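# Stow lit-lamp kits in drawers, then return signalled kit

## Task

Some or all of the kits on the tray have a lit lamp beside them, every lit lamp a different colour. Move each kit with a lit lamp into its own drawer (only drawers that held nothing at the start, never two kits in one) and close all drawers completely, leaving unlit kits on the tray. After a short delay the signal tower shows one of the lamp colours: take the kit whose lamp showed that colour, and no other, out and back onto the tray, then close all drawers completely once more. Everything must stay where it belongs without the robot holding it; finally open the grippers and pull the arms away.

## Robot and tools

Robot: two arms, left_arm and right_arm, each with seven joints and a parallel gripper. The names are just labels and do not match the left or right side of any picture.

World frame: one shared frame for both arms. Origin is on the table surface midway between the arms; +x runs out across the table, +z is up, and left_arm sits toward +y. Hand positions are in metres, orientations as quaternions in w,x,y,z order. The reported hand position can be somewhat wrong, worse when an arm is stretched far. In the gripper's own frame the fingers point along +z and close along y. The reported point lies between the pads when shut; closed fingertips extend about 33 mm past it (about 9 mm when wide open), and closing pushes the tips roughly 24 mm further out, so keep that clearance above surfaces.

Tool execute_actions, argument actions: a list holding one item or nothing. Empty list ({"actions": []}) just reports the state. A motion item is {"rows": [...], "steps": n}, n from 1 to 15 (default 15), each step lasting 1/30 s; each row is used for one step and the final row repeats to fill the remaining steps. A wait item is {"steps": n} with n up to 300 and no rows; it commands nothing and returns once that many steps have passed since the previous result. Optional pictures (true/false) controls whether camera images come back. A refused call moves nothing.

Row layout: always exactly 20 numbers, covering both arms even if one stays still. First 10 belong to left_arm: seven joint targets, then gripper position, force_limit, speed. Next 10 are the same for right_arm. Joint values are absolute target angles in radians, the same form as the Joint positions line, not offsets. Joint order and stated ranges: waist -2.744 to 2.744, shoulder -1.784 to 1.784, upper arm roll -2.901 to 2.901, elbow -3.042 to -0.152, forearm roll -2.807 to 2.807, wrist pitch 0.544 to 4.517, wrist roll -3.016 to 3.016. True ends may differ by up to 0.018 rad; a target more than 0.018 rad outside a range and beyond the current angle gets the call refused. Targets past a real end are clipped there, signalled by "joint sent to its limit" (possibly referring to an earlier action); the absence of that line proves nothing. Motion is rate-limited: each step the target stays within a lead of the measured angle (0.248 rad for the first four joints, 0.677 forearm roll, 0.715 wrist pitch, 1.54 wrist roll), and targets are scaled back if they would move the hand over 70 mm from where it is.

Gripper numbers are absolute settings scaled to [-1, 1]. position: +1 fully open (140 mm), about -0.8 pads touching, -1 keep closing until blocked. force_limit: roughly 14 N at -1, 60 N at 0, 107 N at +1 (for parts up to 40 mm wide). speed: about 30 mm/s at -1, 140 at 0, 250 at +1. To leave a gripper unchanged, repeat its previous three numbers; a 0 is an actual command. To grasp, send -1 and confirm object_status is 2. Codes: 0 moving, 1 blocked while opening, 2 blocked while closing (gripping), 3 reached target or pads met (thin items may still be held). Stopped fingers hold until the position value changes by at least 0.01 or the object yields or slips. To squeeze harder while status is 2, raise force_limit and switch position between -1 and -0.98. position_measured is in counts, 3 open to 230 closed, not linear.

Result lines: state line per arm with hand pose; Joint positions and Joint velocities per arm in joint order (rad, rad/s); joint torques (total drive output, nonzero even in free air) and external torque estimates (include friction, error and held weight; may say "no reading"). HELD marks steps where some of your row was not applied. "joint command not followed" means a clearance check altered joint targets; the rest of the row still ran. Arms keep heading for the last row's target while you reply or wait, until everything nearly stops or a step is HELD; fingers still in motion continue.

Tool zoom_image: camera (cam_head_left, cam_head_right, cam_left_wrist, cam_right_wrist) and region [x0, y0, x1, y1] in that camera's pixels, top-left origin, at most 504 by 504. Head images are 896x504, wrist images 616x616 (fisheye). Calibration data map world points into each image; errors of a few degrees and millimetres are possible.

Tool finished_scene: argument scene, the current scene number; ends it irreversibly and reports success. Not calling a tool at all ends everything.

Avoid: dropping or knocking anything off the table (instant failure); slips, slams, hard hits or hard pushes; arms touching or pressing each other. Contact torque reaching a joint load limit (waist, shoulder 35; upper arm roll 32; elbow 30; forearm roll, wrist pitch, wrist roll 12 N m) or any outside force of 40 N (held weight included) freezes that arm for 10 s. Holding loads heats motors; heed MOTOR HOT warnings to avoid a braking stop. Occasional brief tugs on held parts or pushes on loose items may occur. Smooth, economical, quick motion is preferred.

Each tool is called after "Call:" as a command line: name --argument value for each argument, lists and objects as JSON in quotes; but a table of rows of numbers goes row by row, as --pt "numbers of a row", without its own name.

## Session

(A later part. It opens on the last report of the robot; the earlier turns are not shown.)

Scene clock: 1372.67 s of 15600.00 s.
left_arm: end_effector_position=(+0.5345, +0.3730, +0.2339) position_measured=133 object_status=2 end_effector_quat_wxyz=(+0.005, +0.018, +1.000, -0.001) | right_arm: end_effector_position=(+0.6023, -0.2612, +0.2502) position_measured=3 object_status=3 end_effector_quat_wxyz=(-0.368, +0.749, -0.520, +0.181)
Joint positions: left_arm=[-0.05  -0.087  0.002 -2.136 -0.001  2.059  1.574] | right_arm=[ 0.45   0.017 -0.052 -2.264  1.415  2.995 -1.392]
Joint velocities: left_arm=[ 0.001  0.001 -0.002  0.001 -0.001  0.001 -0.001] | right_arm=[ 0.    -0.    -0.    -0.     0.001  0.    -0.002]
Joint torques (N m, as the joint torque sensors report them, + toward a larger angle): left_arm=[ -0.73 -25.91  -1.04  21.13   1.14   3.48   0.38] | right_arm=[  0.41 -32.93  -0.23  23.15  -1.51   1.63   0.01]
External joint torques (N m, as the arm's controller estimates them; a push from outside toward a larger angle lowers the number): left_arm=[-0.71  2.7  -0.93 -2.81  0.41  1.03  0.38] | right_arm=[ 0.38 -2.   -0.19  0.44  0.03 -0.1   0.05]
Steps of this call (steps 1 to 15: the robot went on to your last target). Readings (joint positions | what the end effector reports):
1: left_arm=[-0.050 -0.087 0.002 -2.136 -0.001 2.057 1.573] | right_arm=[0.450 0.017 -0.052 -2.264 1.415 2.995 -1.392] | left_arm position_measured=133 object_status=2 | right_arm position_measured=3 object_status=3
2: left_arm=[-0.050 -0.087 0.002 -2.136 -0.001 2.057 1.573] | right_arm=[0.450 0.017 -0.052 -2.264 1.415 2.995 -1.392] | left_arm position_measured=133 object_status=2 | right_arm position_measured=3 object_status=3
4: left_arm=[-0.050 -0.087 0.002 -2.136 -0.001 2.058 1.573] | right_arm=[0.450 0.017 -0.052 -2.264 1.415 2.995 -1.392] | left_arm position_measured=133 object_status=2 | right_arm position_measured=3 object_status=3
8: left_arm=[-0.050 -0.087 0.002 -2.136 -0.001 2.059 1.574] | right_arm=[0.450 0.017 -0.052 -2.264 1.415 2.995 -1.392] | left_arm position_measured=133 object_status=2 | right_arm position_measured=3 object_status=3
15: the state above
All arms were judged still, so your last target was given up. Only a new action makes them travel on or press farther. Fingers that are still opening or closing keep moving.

Call:
execute_actions --actions '[{"rows":[[-0.05,-0.087,0,-2.135,0,2.055,1.58,0.3,0,0,0.45,0.017,-0.05,-2.264,1.415,2.995,-1.392,1,0,0],[-0.05,-0.087,0,-2.135,0,2.055,1.58,0.3,0,0,0.45,0.017,-0.05,-2.264,1.415,2.995,-1.392,1,0,0],[-0.05,-0.087,0,-2.135,0,2.055,1.58,0.3,0,0,0.45,0.017,-0.05,-2.264,1.415,2.995,-1.392,1,0,0],[-0.05,-0.087,0,-2.135,0,2.055,1.58,0.3,0,0,0.45,0.017,-0.05,-2.264,1.415,2.995,-1.392,1,0,0],[-0.05,-0.087,0,-2.135,0,2.055,1.58,0.3,0,0,0.45,0.017,-0.05,-2.264,1.415,2.995,-1.392,1,0,0],[-0.05,-0.087,0,-2.135,0,2.055,1.58,0.3,0,0,0.45,0.017,-0.05,-2.264,1.415,2.995,-1.392,1,0,0],[-0.05,-0.087,0,-2.135,0,2.055,1.58,0.3,0,0,0.45,0.017,-0.05,-2.264,1.415,2.995,-1.392,1,0,0],[-0.05,-0.087,0,-2.135,0,2.0,1.58,0.3,0,0,0.45,0.017,-0.05,-2.264,1.415,2.995,-1.392,1,0,0],[-0.05,-0.1,0,-2.102,0,1.96,1.58,0.3,0,0,0.45,0.017,-0.05,-2.264,1.415,2.995,-1.392,1,0,0],[-0.05,-0.1,0,-2.102,0,1.93,1.58,0.3,0,0,0.45,0.017,-0.05,-2.264,1.415,2.995,-1.392,1,0,0],[-0.05,-0.11,0,-2.06,0,1.902,1.58,0.3,0,0,0.45,0.017,-0.05,-2.264,1.415,2.995,-1.392,1,0,0],[-0.05,-0.12,0,-2.022,0,1.902,1.58,0.3,0,0,0.45,0.017,-0.05,-2.264,1.415,2.995,-1.392,1,0,0]],"steps":15}]' --pictures false

Call:
execute_actions --actions '[{"steps":10}]' --pictures false

Call:
execute_actions --actions '[{"rows":[[-0.05,-0.638,0,-2.487,0,1.849,1.59,0,0,0,0.45,0.017,-0.05,-2.264,1.415,2.995,-1.392,1,0,0]],"steps":15}]' --pictures false

Call:
execute_actions --actions '[{"steps":10}]' --pictures false

Call:
execute_actions --actions '[{"rows":[[-0.05,-0.701,0,-2.943,0,2.4,1.59,0,0,0,0.45,0.017,-0.05,-2.264,1.415,2.995,-1.392,1,0,0]],"steps":15}]' --pictures false

Call:
execute_actions --actions '[{"steps":20}]' --pictures false

Call:
execute_actions --actions '[{"rows":[[-0.05,-0.701,0,-2.943,0,2.76,1.59,0,0,0,0.45,0.017,-0.05,-2.264,1.415,2.995,-1.392,1,0,0]],"steps":15}]' --pictures false

Call:
execute_actions --actions '[{"steps":30}]'

Scene clock: 1414.20 s of 15600.00 s.
left_arm: end_effector_position=(+0.5403, +0.3728, +0.2858) position_measured=91 object_status=3 end_effector_quat_wxyz=(+0.013, +0.018, +1.000, -0.001) | right_arm: end_effector_position=(+0.6023, -0.2612, +0.2502) position_measured=3 object_status=3 end_effector_quat_wxyz=(-0.368, +0.749, -0.520, +0.181)
Joint positions: left_arm=[-0.05  -0.115  0.002 -2.037 -0.001  1.947  1.574] | right_arm=[ 0.45   0.017 -0.052 -2.264  1.415  2.995 -1.392]
Joint velocities: left_arm=[ 0.001 -0.186 -0.001  0.296 -0.002 -0.215  0.   ] | right_arm=[-0.    -0.     0.001 -0.001  0.001  0.    -0.   ]
Joint torques (N m, as the joint torque sensors report them, + toward a larger angle): left_arm=[ -0.43 -21.19  -0.41  18.41   1.19   1.08   0.39] | right_arm=[  0.48 -33.09  -0.08  23.06  -1.57   1.67   0.06]
External joint torques (N m, as the arm's controller estimates them; a push from outside toward a larger angle lowers the number): left_arm=[-0.38 -1.21 -0.26  0.19  0.51 -0.56  0.39] | right_arm=[ 0.49 -2.16 -0.01  0.38 -0.03 -0.06  0.1 ]
Steps of this call (steps 1 to 90: nothing new was sent; then 38.03 s passed at rest; steps 91 to 105: all 15 steps of this action). Readings (joint positions | what the end effector reports):
91: left_arm=[-0.050 -0.087 0.002 -2.136 -0.001 2.059 1.574] | right_arm=[0.450 0.017 -0.052 -2.264 1.415 2.995 -1.392] | left_arm position_measured=133 object_status=0 | right_arm position_measured=3 object_status=3
92: left_arm=[-0.050 -0.087 0.002 -2.136 -0.001 2.059 1.574] | right_arm=[0.450 0.017 -0.052 -2.264 1.415 2.995 -1.392] | left_arm position_measured=131 object_status=0 | right_arm position_measured=3 object_status=3
94: left_arm=[-0.050 -0.087 0.002 -2.136 -0.001 2.059 1.574] | right_arm=[0.450 0.017 -0.052 -2.264 1.415 2.995 -1.392] | left_arm position_measured=111 object_status=0 | right_arm position_measured=3 object_status=3
98: left_arm=[-0.050 -0.087 0.002 -2.135 -0.001 2.051 1.574] | right_arm=[0.450 0.017 -0.052 -2.264 1.415 2.995 -1.392] | left_arm position_measured=91 object_status=0 | right_arm position_measured=3 object_status=3
105: the state above

Scene clock: 1414.53 s of 15600.00 s.
left_arm: end_effector_position=(+0.5350, +0.3730, +0.2933) position_measured=91 object_status=3 end_effector_quat_wxyz=(+0.006, +0.018, +1.000, -0.001) | right_arm: end_effector_position=(+0.6023, -0.2612, +0.2502) position_measured=3 object_status=3 end_effector_quat_wxyz=(-0.368, +0.749, -0.520, +0.181)
Joint positions: left_arm=[-0.05  -0.122  0.002 -2.022 -0.001  1.912  1.574] | right_arm=[ 0.45   0.017 -0.052 -2.264  1.415  2.995 -1.392]
Joint velocities: left_arm=[-0.     0.002  0.001  0.002 -0.001 -0.038  0.   ] | right_arm=[-0.     0.002  0.002 -0.    -0.001 -0.     0.001]
Joint torques (N m, as the joint torque sensors report them, + toward a larger angle): left_arm=[ -0.36 -25.78  -1.12  23.55   1.19   2.     0.49] | right_arm=[  0.63 -32.95   0.    23.05  -1.52   1.66   0.02]
External joint torques (N m, as the arm's controller estimates them; a push from outside toward a larger angle lowers the number): left_arm=[-0.36  2.45 -1.01 -1.08  0.41 -0.5   0.49] | right_arm=[ 0.51 -2.2  -0.06  0.44  0.01 -0.04  0.06]
Steps of this call (steps 1 to 10: the robot went on to your last target). Readings (joint positions | what the end effector reports):
1: left_arm=[-0.050 -0.120 0.002 -2.029 -0.001 1.941 1.574] | right_arm=[0.450 0.017 -0.052 -2.264 1.415 2.995 -1.392] | left_arm position_measured=91 object_status=3 | right_arm position_measured=3 object_status=3
2: left_arm=[-0.050 -0.123 0.002 -2.025 -0.001 1.935 1.574] | right_arm=[0.450 0.017 -0.052 -2.264 1.415 2.995 -1.392] | left_arm position_measured=91 object_status=3 | right_arm position_measured=3 object_status=3
4: left_arm=[-0.050 -0.124 0.002 -2.022 -0.001 1.927 1.574] | right_arm=[0.450 0.017 -0.052 -2.264 1.415 2.995 -1.392] | left_arm position_measured=91 object_status=3 | right_arm position_measured=3 object_status=3
8: left_arm=[-0.050 -0.122 0.002 -2.022 -0.001 1.915 1.574] | right_arm=[0.450 0.017 -0.052 -2.264 1.415 2.995 -1.392] | left_arm position_measured=91 object_status=3 | right_arm position_measured=3 object_status=3
10: the state above

Scene clock: 1415.03 s of 15600.00 s.
left_arm: end_effector_position=(+0.3718, +0.3782, +0.2937) position_measured=129 object_status=3 end_effector_quat_wxyz=(+0.005, +0.022, +1.000, -0.001) | right_arm: end_effector_position=(+0.6023, -0.2612, +0.2502) position_measured=3 object_status=3 end_effector_quat_wxyz=(-0.368, +0.749, -0.520, +0.181)
Joint positions: left_arm=[-0.05  -0.635  0.002 -2.482 -0.001  1.857  1.581] | right_arm=[ 0.45   0.017 -0.052 -2.264  1.415  2.995 -1.392]
Joint velocities: left_arm=[ 0.    -0.003  0.001 -0.059 -0.001 -0.025  0.008] | right_arm=[ 0.    -0.    -0.     0.001 -0.001  0.001  0.   ]
Joint torques (N m, as the joint torque sensors report them, + toward a larger angle): left_arm=[ -1.13 -12.1   -1.27  23.16   1.13   1.92   0.35] | right_arm=[  0.3  -32.71  -0.33  22.81  -1.55   1.68   0.04]
External joint torques (N m, as the arm's controller estimates them; a push from outside toward a larger angle lowers the number): left_arm=[-1.15 -1.73 -0.71 -1.87  0.32 -0.64  0.35] | right_arm=[ 0.26 -1.74 -0.3   0.06 -0.01 -0.05  0.08]
Steps of this call (steps 1 to 15: all 15 steps of this action). Readings (joint positions | what the end effector reports):
1: left_arm=[-0.050 -0.156 0.002 -2.067 -0.001 1.911 1.574] | right_arm=[0.450 0.017 -0.052 -2.264 1.415 2.995 -1.392] | left_arm position_measured=91 object_status=0 | right_arm position_measured=3 object_status=3
2: left_arm=[-0.050 -0.207 0.002 -2.127 -0.001 1.903 1.574] | right_arm=[0.450 0.017 -0.052 -2.264 1.415 2.995 -1.392] | left_arm position_measured=97 object_status=0 | right_arm position_measured=3 object_status=3
4: left_arm=[-0.050 -0.319 0.002 -2.241 -0.001 1.891 1.575] | right_arm=[0.450 0.017 -0.052 -2.264 1.415 2.995 -1.392] | left_arm position_measured=113 object_status=0 | right_arm position_measured=3 object_status=3
8: left_arm=[-0.050 -0.563 0.002 -2.435 -0.001 1.867 1.578] | right_arm=[0.450 0.017 -0.052 -2.264 1.415 2.995 -1.392] | left_arm position_measured=129 object_status=0 | right_arm position_measured=3 object_status=3
15: the state above

Scene clock: 1415.37 s of 15600.00 s.
left_arm: end_effector_position=(+0.3696, +0.3782, +0.2917) position_measured=129 object_status=3 end_effector_quat_wxyz=(+0.002, +0.023, +1.000, -0.001) | right_arm: end_effector_position=(+0.6023, -0.2612, +0.2502) position_measured=3 object_status=3 end_effector_quat_wxyz=(-0.368, +0.749, -0.520, +0.181)
Joint positions: left_arm=[-0.05  -0.636  0.002 -2.485 -0.001  1.854  1.582] | right_arm=[ 0.45   0.017 -0.052 -2.264  1.415  2.995 -1.392]
Joint velocities: left_arm=[ 0.001 -0.002  0.     0.     0.001 -0.003  0.004] | right_arm=[-0.     0.    -0.001 -0.002  0.001 -0.     0.001]
Joint torques (N m, as the joint torque sensors report them, + toward a larger angle): left_arm=[  0.14 -11.41  -1.78  22.86   1.07   1.93   0.5 ] | right_arm=[  0.62 -32.89   0.27  22.96  -1.51   1.64   0.01]
External joint torques (N m, as the arm's controller estimates them; a push from outside toward a larger angle lowers the number): left_arm=[ 0.14 -1.24 -1.19 -1.56  0.28 -0.5   0.5 ] | right_arm=[ 0.64 -2.19  0.34  0.45  0.01 -0.08  0.05]
Steps of this call (steps 1 to 10: the robot went on to your last target). Readings (joint positions | what the end effector reports):
1: left_arm=[-0.050 -0.635 0.002 -2.483 -0.001 1.856 1.581] | right_arm=[0.450 0.017 -0.052 -2.264 1.415 2.995 -1.392] | left_arm position_measured=129 object_status=3 | right_arm position_measured=3 object_status=3
2: left_arm=[-0.050 -0.635 0.002 -2.484 -0.001 1.855 1.581] | right_arm=[0.450 0.017 -0.052 -2.264 1.415 2.995 -1.392] | left_arm position_measured=129 object_status=3 | right_arm position_measured=3 object_status=3
4: left_arm=[-0.050 -0.635 0.002 -2.485 -0.001 1.854 1.582] | right_arm=[0.450 0.017 -0.052 -2.264 1.415 2.995 -1.392] | left_arm position_measured=129 object_status=3 | right_arm position_measured=3 object_status=3
8: left_arm=[-0.050 -0.636 0.002 -2.485 -0.001 1.854 1.582] | right_arm=[0.450 0.017 -0.052 -2.264 1.415 2.995 -1.392] | left_arm position_measured=129 object_status=3 | right_arm position_measured=3 object_status=3
10: the state above

Scene clock: 1415.87 s of 15600.00 s.
left_arm: end_effector_position=(+0.3477, +0.3789, +0.1483) position_measured=129 object_status=3 end_effector_quat_wxyz=(+0.061, +0.023, +0.998, -0.001) | right_arm: end_effector_position=(+0.6023, -0.2612, +0.2502) position_measured=3 object_status=3 end_effector_quat_wxyz=(-0.368, +0.749, -0.520, +0.181)
Joint positions: left_arm=[-0.05  -0.698  0.002 -2.941 -0.     2.364  1.583] | right_arm=[ 0.45   0.017 -0.052 -2.264  1.415  2.995 -1.392]
Joint velocities: left_arm=[ 0.    -0.014 -0.002  0.001 -0.002  0.195  0.001] | right_arm=[ 0.     0.    -0.     0.001  0.001  0.001  0.002]
Joint torques (N m, as the joint torque sensors report them, + toward a larger angle): left_arm=[-1.04 -8.46 -1.34 21.48  0.88  3.37  0.47] | right_arm=[  0.28 -32.46   0.07  22.98  -1.59   1.64   0.  ]
External joint torques (N m, as the arm's controller estimates them; a push from outside toward a larger angle lowers the number): left_arm=[-1.01 -2.03 -0.67 -1.13  0.24  0.77  0.47] | right_arm=[ 0.24 -1.5   0.1   0.25 -0.05 -0.09  0.04]
Steps of this call (steps 1 to 15: all 15 steps of this action). Readings (joint positions | what the end effector reports):
1: left_arm=[-0.050 -0.655 0.002 -2.531 -0.000 1.932 1.582] | right_arm=[0.450 0.017 -0.052 -2.264 1.415 2.995 -1.392] | left_arm position_measured=129 object_status=3 | right_arm position_measured=3 object_status=3
2: left_arm=[-0.050 -0.676 0.002 -2.602 -0.000 2.018 1.582] | right_arm=[0.450 0.017 -0.052 -2.264 1.415 2.995 -1.392] | left_arm position_measured=129 object_status=3 | right_arm position_measured=3 object_status=3
4: left_arm=[-0.050 -0.693 0.002 -2.746 -0.000 2.138 1.583] | right_arm=[0.450 0.017 -0.052 -2.264 1.415 2.995 -1.392] | left_arm position_measured=129 object_status=3 | right_arm position_measured=3 object_status=3
8: left_arm=[-0.050 -0.691 0.002 -2.919 -0.000 2.272 1.583] | right_arm=[0.450 0.017 -0.052 -2.264 1.415 2.995 -1.392] | left_arm position_measured=129 object_status=3 | right_arm position_measured=3 object_status=3
15: the state above

Scene clock: 1416.53 s of 15600.00 s.
left_arm: end_effector_position=(+0.3569, +0.3786, +0.1522) position_measured=129 object_status=3 end_effector_quat_wxyz=(+0.076, +0.023, +0.997, -0.001) | right_arm: end_effector_position=(+0.6023, -0.2612, +0.2502) position_measured=3 object_status=3 end_effector_quat_wxyz=(-0.368, +0.749, -0.520, +0.181)
Joint positions: left_arm=[-0.05  -0.699  0.002 -2.941 -0.     2.395  1.583] | right_arm=[ 0.45   0.017 -0.052 -2.264  1.415  2.995 -1.392]
Joint velocities: left_arm=[ 0.002  0.001 -0.    -0.     0.     0.003 -0.002] | right_arm=[ 0.     0.     0.    -0.001 -0.002 -0.001 -0.001]
Joint torques (N m, as the joint torque sensors report them, + toward a larger angle): left_arm=[-1.22 -7.15 -1.15 21.48  0.89  3.51  0.53] | right_arm=[  0.14 -32.53  -0.14  23.41  -1.57   1.65   0.03]
External joint torques (N m, as the arm's controller estimates them; a push from outside toward a larger angle lowers the number): left_arm=[-1.22 -0.47 -0.52 -1.46  0.25  0.76  0.54] | right_arm=[ 0.13 -1.66 -0.09  0.75 -0.03 -0.08  0.07]
Steps of this call (steps 1 to 20: the robot went on to your last target). Readings (joint positions | what the end effector reports):
1: left_arm=[-0.050 -0.699 0.002 -2.941 -0.000 2.370 1.583] | right_arm=[0.450 0.017 -0.052 -2.264 1.415 2.995 -1.392] | left_arm position_measured=129 object_status=3 | right_arm position_measured=3 object_status=3
2: left_arm=[-0.050 -0.699 0.002 -2.941 -0.000 2.375 1.583] | right_arm=[0.450 0.017 -0.052 -2.264 1.415 2.995 -1.392] | left_arm position_measured=129 object_status=3 | right_arm position_measured=3 object_status=3
4: left_arm=[-0.050 -0.699 0.002 -2.941 -0.000 2.382 1.583] | right_arm=[0.450 0.017 -0.052 -2.264 1.415 2.995 -1.392] | left_arm position_measured=129 object_status=3 | right_arm position_measured=3 object_status=3
8: left_arm=[-0.050 -0.699 0.002 -2.941 -0.000 2.390 1.583] | right_arm=[0.450 0.017 -0.052 -2.264 1.415 2.995 -1.392] | left_arm position_measured=129 object_status=3 | right_arm position_measured=3 object_status=3
20: the state above

Scene clock: 1417.03 s of 15600.00 s.
left_arm: end_effector_position=(+0.4481, +0.3755, +0.2130) position_measured=129 object_status=3 end_effector_quat_wxyz=(+0.242, +0.022, +0.970, -0.003) | right_arm: end_effector_position=(+0.6023, -0.2612, +0.2502) position_measured=3 object_status=3 end_effector_quat_wxyz=(-0.368, +0.749, -0.520, +0.181)
Joint positions: left_arm=[-0.05  -0.7    0.002 -2.943 -0.     2.732  1.583] | right_arm=[ 0.45   0.017 -0.052 -2.264  1.415  2.995 -1.392]
Joint velocities: left_arm=[-0.001  0.     0.    -0.002  0.     0.148  0.   ] | right_arm=[ 0.     0.001 -0.    -0.002  0.001  0.001 -0.001]
Joint torques (N m, as the joint torque sensors report them, + toward a larger angle): left_arm=[-0.51 -7.95 -0.81 23.43  0.91  4.12  0.35] | right_arm=[  0.11 -32.42  -0.34  22.9   -1.57   1.62   0.04]
External joint torques (N m, as the arm's controller estimates them; a push from outside toward a larger angle lowers the number): left_arm=[-0.51 -0.88 -0.2   0.26  0.27  0.93  0.36] | right_arm=[ 0.08 -1.67 -0.31  0.36 -0.05 -0.1   0.08]
Steps of this call (steps 1 to 15: all 15 steps of this action). Readings (joint positions | what the end effector reports):
1: left_arm=[-0.050 -0.699 0.002 -2.944 -0.000 2.428 1.583] | right_arm=[0.450 0.017 -0.052 -2.264 1.415 2.995 -1.392] | left_arm position_measured=129 object_status=3 | right_arm position_measured=3 object_status=3
2: left_arm=[-0.050 -0.699 0.002 -2.945 -0.000 2.464 1.583] | right_arm=[0.450 0.017 -0.052 -2.264 1.415 2.995 -1.392] | left_arm position_measured=129 object_status=3 | right_arm position_measured=3 object_status=3
4: left_arm=[-0.050 -0.699 0.002 -2.944 -0.000 2.538 1.583] | right_arm=[0.450 0.017 -0.052 -2.264 1.415 2.995 -1.392] | left_arm position_measured=129 object_status=3 | right_arm position_measured=3 object_status=3
8: left_arm=[-0.050 -0.699 0.002 -2.943 -0.000 2.656 1.583] | right_arm=[0.450 0.017 -0.052 -2.264 1.415 2.995 -1.392] | left_arm position_measured=129 object_status=3 | right_arm position_measured=3 object_status=3
15: the state above

Scene clock: 1418.03 s of 15600.00 s.
left_arm: end_effector_position=(+0.4538, +0.3753, +0.2186) position_measured=129 object_status=3 end_effector_quat_wxyz=(+0.253, +0.022, +0.967, -0.003) | right_arm: end_effector_position=(+0.6023, -0.2612, +0.2502) position_measured=3 object_status=3 end_effector_quat_wxyz=(-0.368, +0.749, -0.520, +0.181)
Joint positions: left_arm=[-0.05  -0.7    0.002 -2.943 -0.     2.756  1.583] | right_arm=[ 0.45   0.017 -0.052 -2.264  1.415  2.995 -1.392]
Joint velocities: left_arm=[ 0.002 -0.    -0.    -0.    -0.     0.001 -0.   ] | right_arm=[ 0.    -0.    -0.001  0.001 -0.001 -0.001 -0.   ]
Joint torques (N m, as the joint torque sensors report them, + toward a larger angle): left_arm=[-1.02 -7.57 -0.95 22.41  0.86  3.95  0.37] | right_arm=[ -0.03 -32.32  -0.5   23.11  -1.54   1.62   0.09]
External joint torques (N m, as the arm's controller estimates them; a push from outside toward a larger angle lowers the number): left_arm=[-1.08 -0.32 -0.37 -1.11  0.23  0.65  0.38] | right_arm=[-0.03 -1.41 -0.44  0.44  0.   -0.11  0.13]
Steps of this call (steps 1 to 30: the robot went on to your last target). Readings (joint positions | what the end effector reports):
1: left_arm=[-0.050 -0.700 0.002 -2.943 -0.000 2.736 1.583] | right_arm=[0.450 0.017 -0.052 -2.264 1.415 2.995 -1.392] | left_arm position_measured=129 object_status=3 | right_arm position_measured=3 object_status=3
2: left_arm=[-0.050 -0.700 0.002 -2.943 -0.000 2.740 1.583] | right_arm=[0.450 0.017 -0.052 -2.264 1.415 2.995 -1.392] | left_arm position_measured=129 object_status=3 | right_arm position_measured=3 object_status=3
4: left_arm=[-0.050 -0.700 0.002 -2.943 -0.000 2.745 1.583] | right_arm=[0.450 0.017 -0.052 -2.264 1.415 2.995 -1.392] | left_arm position_measured=129 object_status=3 | right_arm position_measured=3 object_status=3
8: left_arm=[-0.050 -0.700 0.002 -2.943 -0.000 2.751 1.583] | right_arm=[0.450 0.017 -0.052 -2.264 1.415 2.995 -1.392] | left_arm position_measured=129 object_status=3 | right_arm position_measured=3 object_status=3
30: the state above
All arms were judged still, so your last target was given up. Only a new action makes them travel on or press farther. Fingers that are still opening or closing keep moving.
camera_calibration (this result's frames):
cam_left_wrist: T_world_to_cam=[[0.210045, 0.9771, 0.0340261, -0.461282], [0.572631, -0.151156, 0.805758, -0.366162], [0.792449, -0.149761, -0.591267, 0.0164028], [0, 0, 0, 1]] pos_world=[0.293567, 0.397827, 0.320432]
cam_right_wrist: T_world_to_cam=[[-0.656732, -0.191774, -0.729332, 0.525091], [-0.61164, 0.701185, 0.366383, 0.451186], [0.441134, 0.686704, -0.577788, 0.234475], [0, 0, 0, 1]] pos_world=[0.517373, -0.376681, 0.353136]

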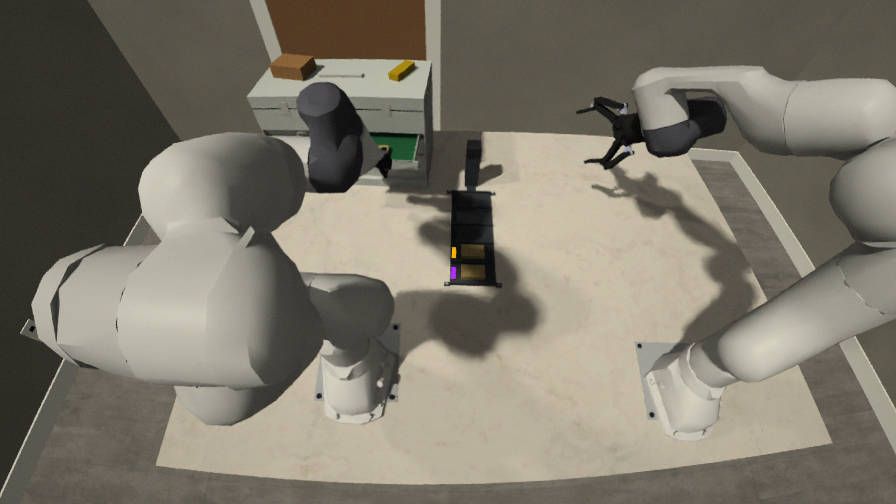

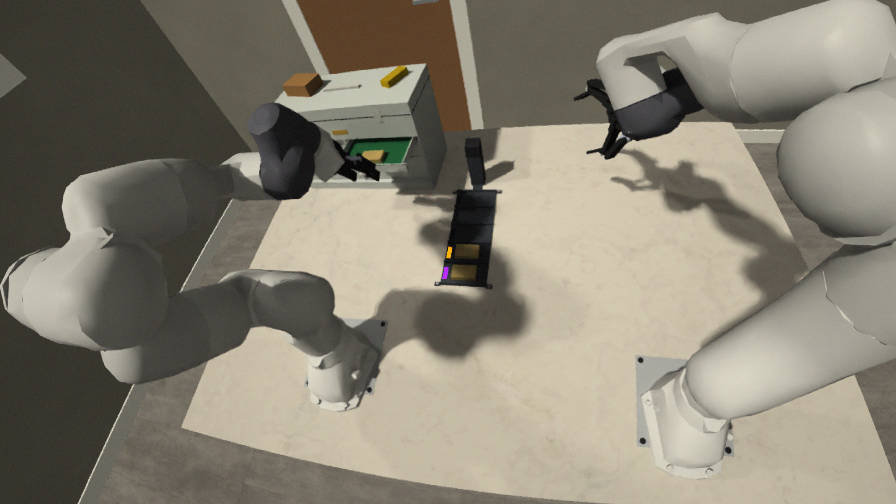

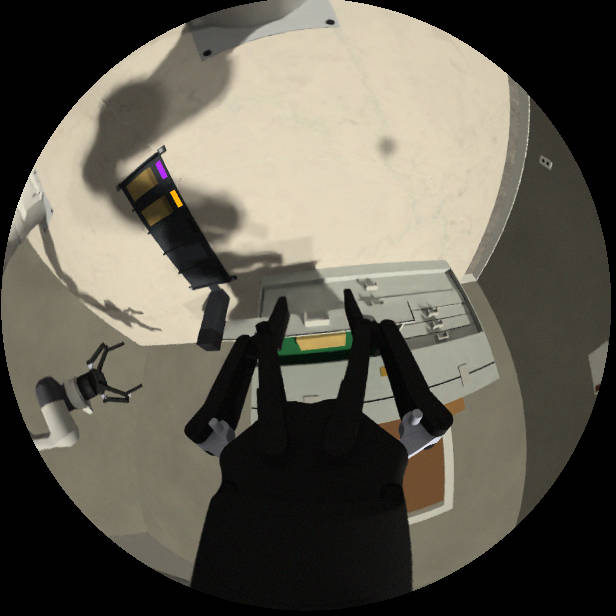

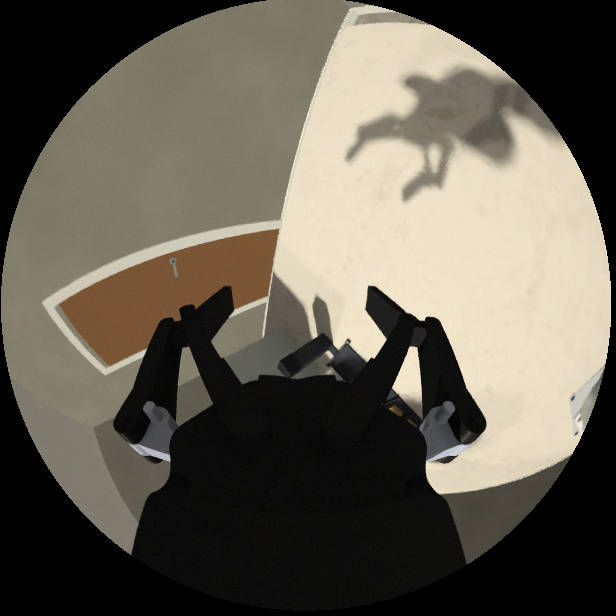

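Call:
execute_actions --actions '[{"rows":[[-0.05,-0.699,0,-2.94,0,2.764,1.59,0,0,0,0.45,0.017,-0.05,-2.264,1.415,2.995,-1.392,1,0,0],[-0.05,-0.699,0,-2.94,0,2.764,1.59,0,0,0,0.45,0.017,-0.05,-2.264,1.415,2.995,-1.392,1,0,0],[-0.05,-0.699,0,-2.94,0,2.764,1.59,0,0,0,0.45,0.017,-0.05,-2.264,1.415,2.995,-1.392,1,0,0],[-0.05,-0.699,0,-2.94,0,2.764,1.59,-1,0,-0.5,0.45,0.017,-0.05,-2.264,1.415,2.995,-1.392,1,0,0]],"steps":15}]' --pictures false

Call:
execute_actions --actions '[{"steps":15}]' --pictures false

Call:
execute_actions --actions '[{"rows":[[-0.05,-0.657,0,-2.916,0,2.78,1.59,-1,0,-0.5,0.45,0.017,-0.05,-2.264,1.415,2.995,-1.392,1,0,0],[-0.05,-0.657,0,-2.916,0,2.787,1.59,-1,0,-0.5,0.45,0.017,-0.05,-2.264,1.415,2.995,-1.392,1,0,0],[-0.05,-0.615,0,-2.889,0,2.794,1.59,-1,0,-0.5,0.45,0.017,-0.05,-2.264,1.415,2.995,-1.392,1,0,0],[-0.05,-0.615,0,-2.889,0,2.8,1.59,-1,0,-0.5,0.45,0.017,-0.05,-2.264,1.415,2.995,-1.392,1,0,0],[-0.05,-0.575,0,-2.862,0,2.806,1.59,-1,0,-0.5,0.45,0.017,-0.05,-2.264,1.415,2.995,-1.392,1,0,0],[-0.05,-0.575,0,-2.862,0,2.811,1.59,-1,0,-0.5,0.45,0.017,-0.05,-2.264,1.415,2.995,-1.392,1,0,0],[-0.05,-0.536,0,-2.834,0,2.816,1.59,-1,0,-0.5,0.45,0.017,-0.05,-2.264,1.415,2.995,-1.392,1,0,0],[-0.05,-0.536,0,-2.834,0,2.82,1.59,-1,0,-0.5,0.45,0.017,-0.05,-2.264,1.415,2.995,-1.392,1,0,0],[-0.05,-0.499,0,-2.806,0,2.824,1.59,-1,0,-0.5,0.45,0.017,-0.05,-2.264,1.415,2.995,-1.392,1,0,0],[-0.05,-0.499,0,-2.806,0,2.828,1.59,-1,0,-0.5,0.45,0.017,-0.05,-2.264,1.415,2.995,-1.392,1,0,0],[-0.051,-0.462,0,-2.777,0,2.831,1.59,-1,0,-0.5,0.45,0.017,-0.05,-2.264,1.415,2.995,-1.392,1,0,0],[-0.051,-0.462,0,-2.777,0,2.834,1.59,-1,0,-0.5,0.45,0.017,-0.05,-2.264,1.415,2.995,-1.392,1,0,0],[-0.051,-0.427,0,-2.749,0,2.837,1.59,-1,0,-0.5,0.45,0.017,-0.05,-2.264,1.415,2.995,-1.392,1,0,0],[-0.051,-0.427,0,-2.749,0,2.839,1.59,-1,0,-0.5,0.45,0.017,-0.05,-2.264,1.415,2.995,-1.392,1,0,0],[-0.051,-0.393,0,-2.72,0,2.841,1.59,-1,0,-0.5,0.45,0.017,-0.05,-2.264,1.415,2.995,-1.392,1,0,0]],"steps":15}]' --pictures false

Call:
execute_actions --actions '[{"rows":[[-0.051,-0.393,0,-2.72,0,2.843,1.59,-1,0,-0.5,0.45,0.017,-0.05,-2.264,1.415,2.995,-1.392,1,0,0],[-0.051,-0.359,0,-2.69,0,2.845,1.59,-1,0,-0.5,0.45,0.017,-0.05,-2.264,1.415,2.995,-1.392,1,0,0],[-0.051,-0.359,0,-2.69,0,2.846,1.59,-1,0,-0.5,0.45,0.017,-0.05,-2.264,1.415,2.995,-1.392,1,0,0],[-0.051,-0.327,0,-2.661,0,2.847,1.59,-1,0,-0.5,0.45,0.017,-0.05,-2.264,1.415,2.995,-1.392,1,0,0],[-0.051,-0.327,0,-2.661,0,2.847,1.59,-1,0,-0.5,0.45,0.017,-0.05,-2.264,1.415,2.995,-1.392,1,0,0],[-0.052,-0.295,0,-2.631,0,2.847,1.59,-1,0,-0.5,0.45,0.017,-0.05,-2.264,1.415,2.995,-1.392,1,0,0],[-0.052,-0.295,0,-2.631,0,2.847,1.59,-1,0,-0.5,0.45,0.017,-0.05,-2.264,1.415,2.995,-1.392,1,0,0],[-0.052,-0.264,0,-2.6,0,2.847,1.59,-1,0,-0.5,0.45,0.017,-0.05,-2.264,1.415,2.995,-1.392,1,0,0],[-0.052,-0.264,0,-2.6,0,2.847,1.59,-1,0,-0.5,0.45,0.017,-0.05,-2.264,1.415,2.995,-1.392,1,0,0],[-0.052,-0.233,0,-2.569,0,2.847,1.59,-1,0,-0.5,0.45,0.017,-0.05,-2.264,1.415,2.995,-1.392,1,0,0],[-0.052,-0.233,0,-2.569,0,2.847,1.59,-1,0,-0.5,0.45,0.017,-0.05,-2.264,1.415,2.995,-1.392,1,0,0],[-0.052,-0.218,0,-2.554,0,2.847,1.59,-1,0,-0.5,0.45,0.017,-0.05,-2.264,1.415,2.995,-1.392,1,0,0],[-0.052,-0.21,0,-2.546,0,2.847,1.59,-1,0,-0.5,0.45,0.017,-0.05,-2.264,1.415,2.995,-1.392,1,0,0],[-0.052,-0.203,0,-2.539,0,2.847,1.59,-1,0,-0.5,0.45,0.017,-0.05,-2.264,1.415,2.995,-1.392,1,0,0],[-0.052,-0.194,0,-2.53,0,2.847,1.59,-1,0,-0.5,0.45,0.017,-0.05,-2.264,1.415,2.995,-1.392,1,0,0]],"steps":15}]' --pictures false

Call:
execute_actions --actions '[{"steps":20}]' --pictures false

Scene clock: 1466.37 s of 15600.00 s.
left_arm: end_effector_position=(+0.4554, +0.3753, +0.2205) position_measured=179 object_status=0 end_effector_quat_wxyz=(+0.256, +0.022, +0.966, -0.003) | right_arm: end_effector_position=(+0.6023, -0.2612, +0.2502) position_measured=3 object_status=3 end_effector_quat_wxyz=(-0.368, +0.749, -0.520, +0.181)
Joint positions: left_arm=[-0.05  -0.7    0.002 -2.941 -0.     2.76   1.583] | right_arm=[ 0.45   0.017 -0.052 -2.264  1.415  2.995 -1.392]
Joint velocities: left_arm=[ 0.    -0.001 -0.001 -0.001 -0.001 -0.    -0.   ] | right_arm=[ 0.     0.     0.     0.     0.    -0.001 -0.001]
Joint torques (N m, as the joint torque sensors report them, + toward a larger angle): left_arm=[-1.16 -6.82 -0.91 24.67  0.88  4.12  0.39] | right_arm=[  0.52 -32.8   -0.38  23.12  -1.53   1.61  -0.02]
External joint torques (N m, as the arm's controller estimates them; a push from outside toward a larger angle lowers the number): left_arm=[-1.14  0.5  -0.27  1.17  0.23  0.81  0.4 ] | right_arm=[ 0.53 -1.81 -0.31  0.38  0.01 -0.12  0.02]
Steps of this call (steps 1 to 90: nothing new was sent; then 44.83 s passed at rest; steps 91 to 105: all 15 steps of this action). Readings (joint positions | what the end effector reports):
91: left_arm=[-0.050 -0.700 0.002 -2.943 -0.000 2.756 1.583] | right_arm=[0.450 0.017 -0.052 -2.264 1.415 2.995 -1.392] | left_arm position_measured=129 object_status=3 | right_arm position_measured=3 object_status=3
92: left_arm=[-0.050 -0.700 0.002 -2.943 -0.000 2.757 1.583] | right_arm=[0.450 0.017 -0.052 -2.264 1.415 2.995 -1.392] | left_arm position_measured=129 object_status=3 | right_arm position_measured=3 object_status=3
94: left_arm=[-0.050 -0.700 0.002 -2.942 -0.000 2.758 1.583] | right_arm=[0.450 0.017 -0.052 -2.264 1.415 2.995 -1.392] | left_arm position_measured=129 object_status=0 | right_arm position_measured=3 object_status=3
98: left_arm=[-0.050 -0.700 0.002 -2.942 -0.000 2.759 1.583] | right_arm=[0.450 0.017 -0.052 -2.264 1.415 2.995 -1.392] | left_arm position_measured=146 object_status=0 | right_arm position_measured=3 object_status=3
105: the state above

Scene clock: 1466.87 s of 15600.00 s.
left_arm: end_effector_position=(+0.4556, +0.3743, +0.2207) position_measured=193 object_status=2 end_effector_quat_wxyz=(+0.256, +0.024, +0.966, -0.003) | right_arm: end_effector_position=(+0.6023, -0.2612, +0.2502) position_measured=3 object_status=3 end_effector_quat_wxyz=(-0.368, +0.749, -0.520, +0.181)
Joint positions: left_arm=[-0.051 -0.7    0.001 -2.941 -0.     2.76   1.584] | right_arm=[ 0.45   0.017 -0.052 -2.264  1.415  2.995 -1.392]
Joint velocities: left_arm=[-0.     0.001  0.     0.    -0.001  0.    -0.   ] | right_arm=[ 0.001 -0.    -0.     0.    -0.     0.     0.   ]
Joint torques (N m, as the joint torque sensors report them, + toward a larger angle): left_arm=[-0.05 -6.33 -0.37 23.82  0.92  4.07  0.37] | right_arm=[  0.4  -32.84   0.14  23.32  -1.58   1.67   0.  ]
External joint torques (N m, as the arm's controller estimates them; a push from outside toward a larger angle lowers the number): left_arm=[-0.09  0.91  0.21  0.34  0.28  0.77  0.38] | right_arm=[ 0.37 -1.82  0.18  0.61 -0.04 -0.06  0.04]
Steps of this call (steps 1 to 15: the robot went on to your last target). Readings (joint positions | what the end effector reports):
1: left_arm=[-0.050 -0.700 0.001 -2.941 -0.000 2.760 1.584] | right_arm=[0.450 0.017 -0.052 -2.264 1.415 2.995 -1.392] | left_arm position_measured=183 object_status=0 | right_arm position_measured=3 object_status=3
2: left_arm=[-0.051 -0.700 0.001 -2.941 -0.000 2.760 1.584] | right_arm=[0.450 0.017 -0.052 -2.264 1.415 2.995 -1.392] | left_arm position_measured=188 object_status=0 | right_arm position_measured=3 object_status=3
4: left_arm=[-0.051 -0.700 0.001 -2.941 -0.000 2.760 1.584] | right_arm=[0.450 0.017 -0.052 -2.264 1.415 2.995 -1.392] | left_arm position_measured=193 object_status=0 | right_arm position_measured=3 object_status=3
8: left_arm=[-0.051 -0.700 0.001 -2.941 -0.000 2.760 1.584] | right_arm=[0.450 0.017 -0.052 -2.264 1.415 2.995 -1.392] | left_arm position_measured=193 object_status=0 | right_arm position_measured=3 object_status=3
15: the state above
All arms were judged still, so your last target was given up. Only a new action makes them travel on or press farther. Fingers that are still opening or closing keep moving.

Scene clock: 1467.37 s of 15600.00 s.
left_arm: end_effector_position=(+0.5199, +0.3714, +0.2199) position_measured=193 object_status=2 end_effector_quat_wxyz=(+0.252, +0.024, +0.967, -0.003) | right_arm: end_effector_position=(+0.6023, -0.2612, +0.2502) position_measured=3 object_status=3 end_effector_quat_wxyz=(-0.368, +0.749, -0.520, +0.181)
Joint positions: left_arm=[-0.052 -0.442 -0.    -2.756 -0.     2.824  1.584] | right_arm=[ 0.45   0.017 -0.052 -2.264  1.415  2.995 -1.392]
Joint velocities: left_arm=[-0.005  0.588 -0.004  0.48   0.001  0.096 -0.001] | right_arm=[ 0.     0.     0.001 -0.001  0.001  0.    -0.001]
Joint torques (N m, as the joint torque sensors report them, + toward a larger angle): left_arm=[ -0.15 -15.4   -0.16  20.42   0.87   3.4    0.36] | right_arm=[  0.65 -32.56  -0.26  23.03  -1.51   1.6    0.07]
External joint torques (N m, as the arm's controller estimates them; a push from outside toward a larger angle lowers the number): left_arm=[ 0.02  1.92  0.42 -0.32  0.15  0.51  0.38] | right_arm=[ 0.71 -1.63 -0.13  0.34  0.02 -0.14  0.12]
Steps of this call (steps 1 to 15: all 15 steps of this action). Readings (joint positions | what the end effector reports):
1: left_arm=[-0.051 -0.691 0.001 -2.936 -0.000 2.762 1.584] | right_arm=[0.450 0.017 -0.052 -2.264 1.415 2.995 -1.392] | left_arm position_measured=193 object_status=2 | right_arm position_measured=3 object_status=3
2: left_arm=[-0.051 -0.680 0.001 -2.929 -0.000 2.766 1.584] | right_arm=[0.450 0.017 -0.052 -2.264 1.415 2.995 -1.392] | left_arm position_measured=193 object_status=2 | right_arm position_measured=3 object_status=3
4: left_arm=[-0.051 -0.647 0.001 -2.907 -0.000 2.775 1.584] | right_arm=[0.450 0.017 -0.052 -2.264 1.415 2.995 -1.392] | left_arm position_measured=193 object_status=2 | right_arm position_measured=3 object_status=3
8: left_arm=[-0.051 -0.572 0.000 -2.855 -0.000 2.796 1.584] | right_arm=[0.450 0.017 -0.052 -2.264 1.415 2.995 -1.392] | left_arm position_measured=193 object_status=2 | right_arm position_measured=3 object_status=3
15: the state above

Scene clock: 1467.87 s of 15600.00 s.
left_arm: end_effector_position=(+0.5890, +0.3676, +0.2190) position_measured=193 object_status=2 end_effector_quat_wxyz=(+0.253, +0.025, +0.967, -0.003) | right_arm: end_effector_position=(+0.6023, -0.2612, +0.2502) position_measured=3 object_status=3 end_effector_quat_wxyz=(-0.368, +0.749, -0.520, +0.181)
Joint positions: left_arm=[-0.053 -0.217 -0.001 -2.55  -0.     2.843  1.584] | right_arm=[ 0.45   0.017 -0.052 -2.264  1.415  2.995 -1.392]
Joint velocities: left_arm=[-0.002  0.27  -0.002  0.268 -0.001  0.008 -0.   ] | right_arm=[-0.    -0.    -0.001 -0.001 -0.     0.    -0.001]
Joint torques (N m, as the joint torque sensors report them, + toward a larger angle): left_arm=[  1.02 -21.21   0.72  21.88   0.91   3.71   0.38] | right_arm=[  0.55 -32.3   -0.15  23.54  -1.57   1.6    0.  ]
External joint torques (N m, as the arm's controller estimates them; a push from outside toward a larger angle lowers the number): left_arm=[1.04 3.36 0.93 0.52 0.31 0.52 0.39] | right_arm=[ 0.6  -1.4  -0.04  0.88 -0.04 -0.14  0.04]
Steps of this call (steps 1 to 15: all 15 steps of this action). Readings (joint positions | what the end effector reports):
1: left_arm=[-0.052 -0.426 -0.000 -2.743 -0.000 2.828 1.584] | right_arm=[0.450 0.017 -0.052 -2.264 1.415 2.995 -1.392] | left_arm position_measured=193 object_status=2 | right_arm position_measured=3 object_status=3
2: left_arm=[-0.052 -0.407 -0.000 -2.727 -0.000 2.830 1.584] | right_arm=[0.450 0.017 -0.052 -2.264 1.415 2.995 -1.392] | left_arm position_measured=193 object_status=2 | right_arm position_measured=3 object_status=3
4: left_arm=[-0.052 -0.374 -0.000 -2.698 -0.000 2.835 1.584] | right_arm=[0.450 0.017 -0.052 -2.264 1.415 2.995 -1.392] | left_arm position_measured=193 object_status=2 | right_arm position_measured=3 object_status=3
8: left_arm=[-0.053 -0.309 -0.001 -2.639 -0.000 2.840 1.584] | right_arm=[0.450 0.017 -0.052 -2.264 1.415 2.995 -1.392] | left_arm position_measured=193 object_status=2 | right_arm position_measured=3 object_status=3
15: the state above

Scene clock: 1468.53 s of 15600.00 s.
left_arm: end_effector_position=(+0.5932, +0.3673, +0.2189) position_measured=193 object_status=2 end_effector_quat_wxyz=(+0.251, +0.025, +0.968, -0.003) | right_arm: end_effector_position=(+0.6023, -0.2612, +0.2502) position_measured=3 object_status=3 end_effector_quat_wxyz=(-0.368, +0.749, -0.520, +0.181)
Joint positions: left_arm=[-0.053 -0.204 -0.001 -2.535 -0.     2.839  1.584] | right_arm=[ 0.45   0.017 -0.052 -2.264  1.415  2.995 -1.392]
Joint velocities: left_arm=[ 0.002  0.001  0.    -0.001  0.001 -0.    -0.001] | right_arm=[ 0.     0.001 -0.001  0.001 -0.001  0.001 -0.   ]
Joint torques (N m, as the joint torque sensors report them, + toward a larger angle): left_arm=[  1.05 -17.47   0.79  24.86   0.78   4.68   0.39] | right_arm=[  0.53 -32.53  -0.12  23.04  -1.55   1.68   0.03]
External joint torques (N m, as the arm's controller estimates them; a push from outside toward a larger angle lowers the number): left_arm=[1.01 5.83 0.93 2.22 0.19 1.38 0.41] | right_arm=[ 0.54 -1.58 -0.05  0.31  0.   -0.06  0.07]
Steps of this call (steps 1 to 20: the robot went on to your last target). Readings (joint positions | what the end effector reports):
1: left_arm=[-0.053 -0.210 -0.001 -2.543 -0.000 2.844 1.584] | right_arm=[0.450 0.017 -0.052 -2.264 1.415 2.995 -1.392] | left_arm position_measured=193 object_status=2 | right_arm position_measured=3 object_status=3
2: left_arm=[-0.053 -0.206 -0.001 -2.539 -0.000 2.844 1.584] | right_arm=[0.450 0.017 -0.052 -2.264 1.415 2.995 -1.392] | left_arm position_measured=193 object_status=2 | right_arm position_measured=3 object_status=3
4: left_arm=[-0.053 -0.205 -0.001 -2.537 -0.000 2.842 1.584] | right_arm=[0.450 0.017 -0.052 -2.264 1.415 2.995 -1.392] | left_arm position_measured=193 object_status=2 | right_arm position_measured=3 object_status=3
8: left_arm=[-0.053 -0.204 -0.001 -2.535 -0.000 2.840 1.584] | right_arm=[0.450 0.017 -0.052 -2.264 1.415 2.995 -1.392] | left_arm position_measured=193 object_status=2 | right_arm position_measured=3 object_status=3
20: the state above


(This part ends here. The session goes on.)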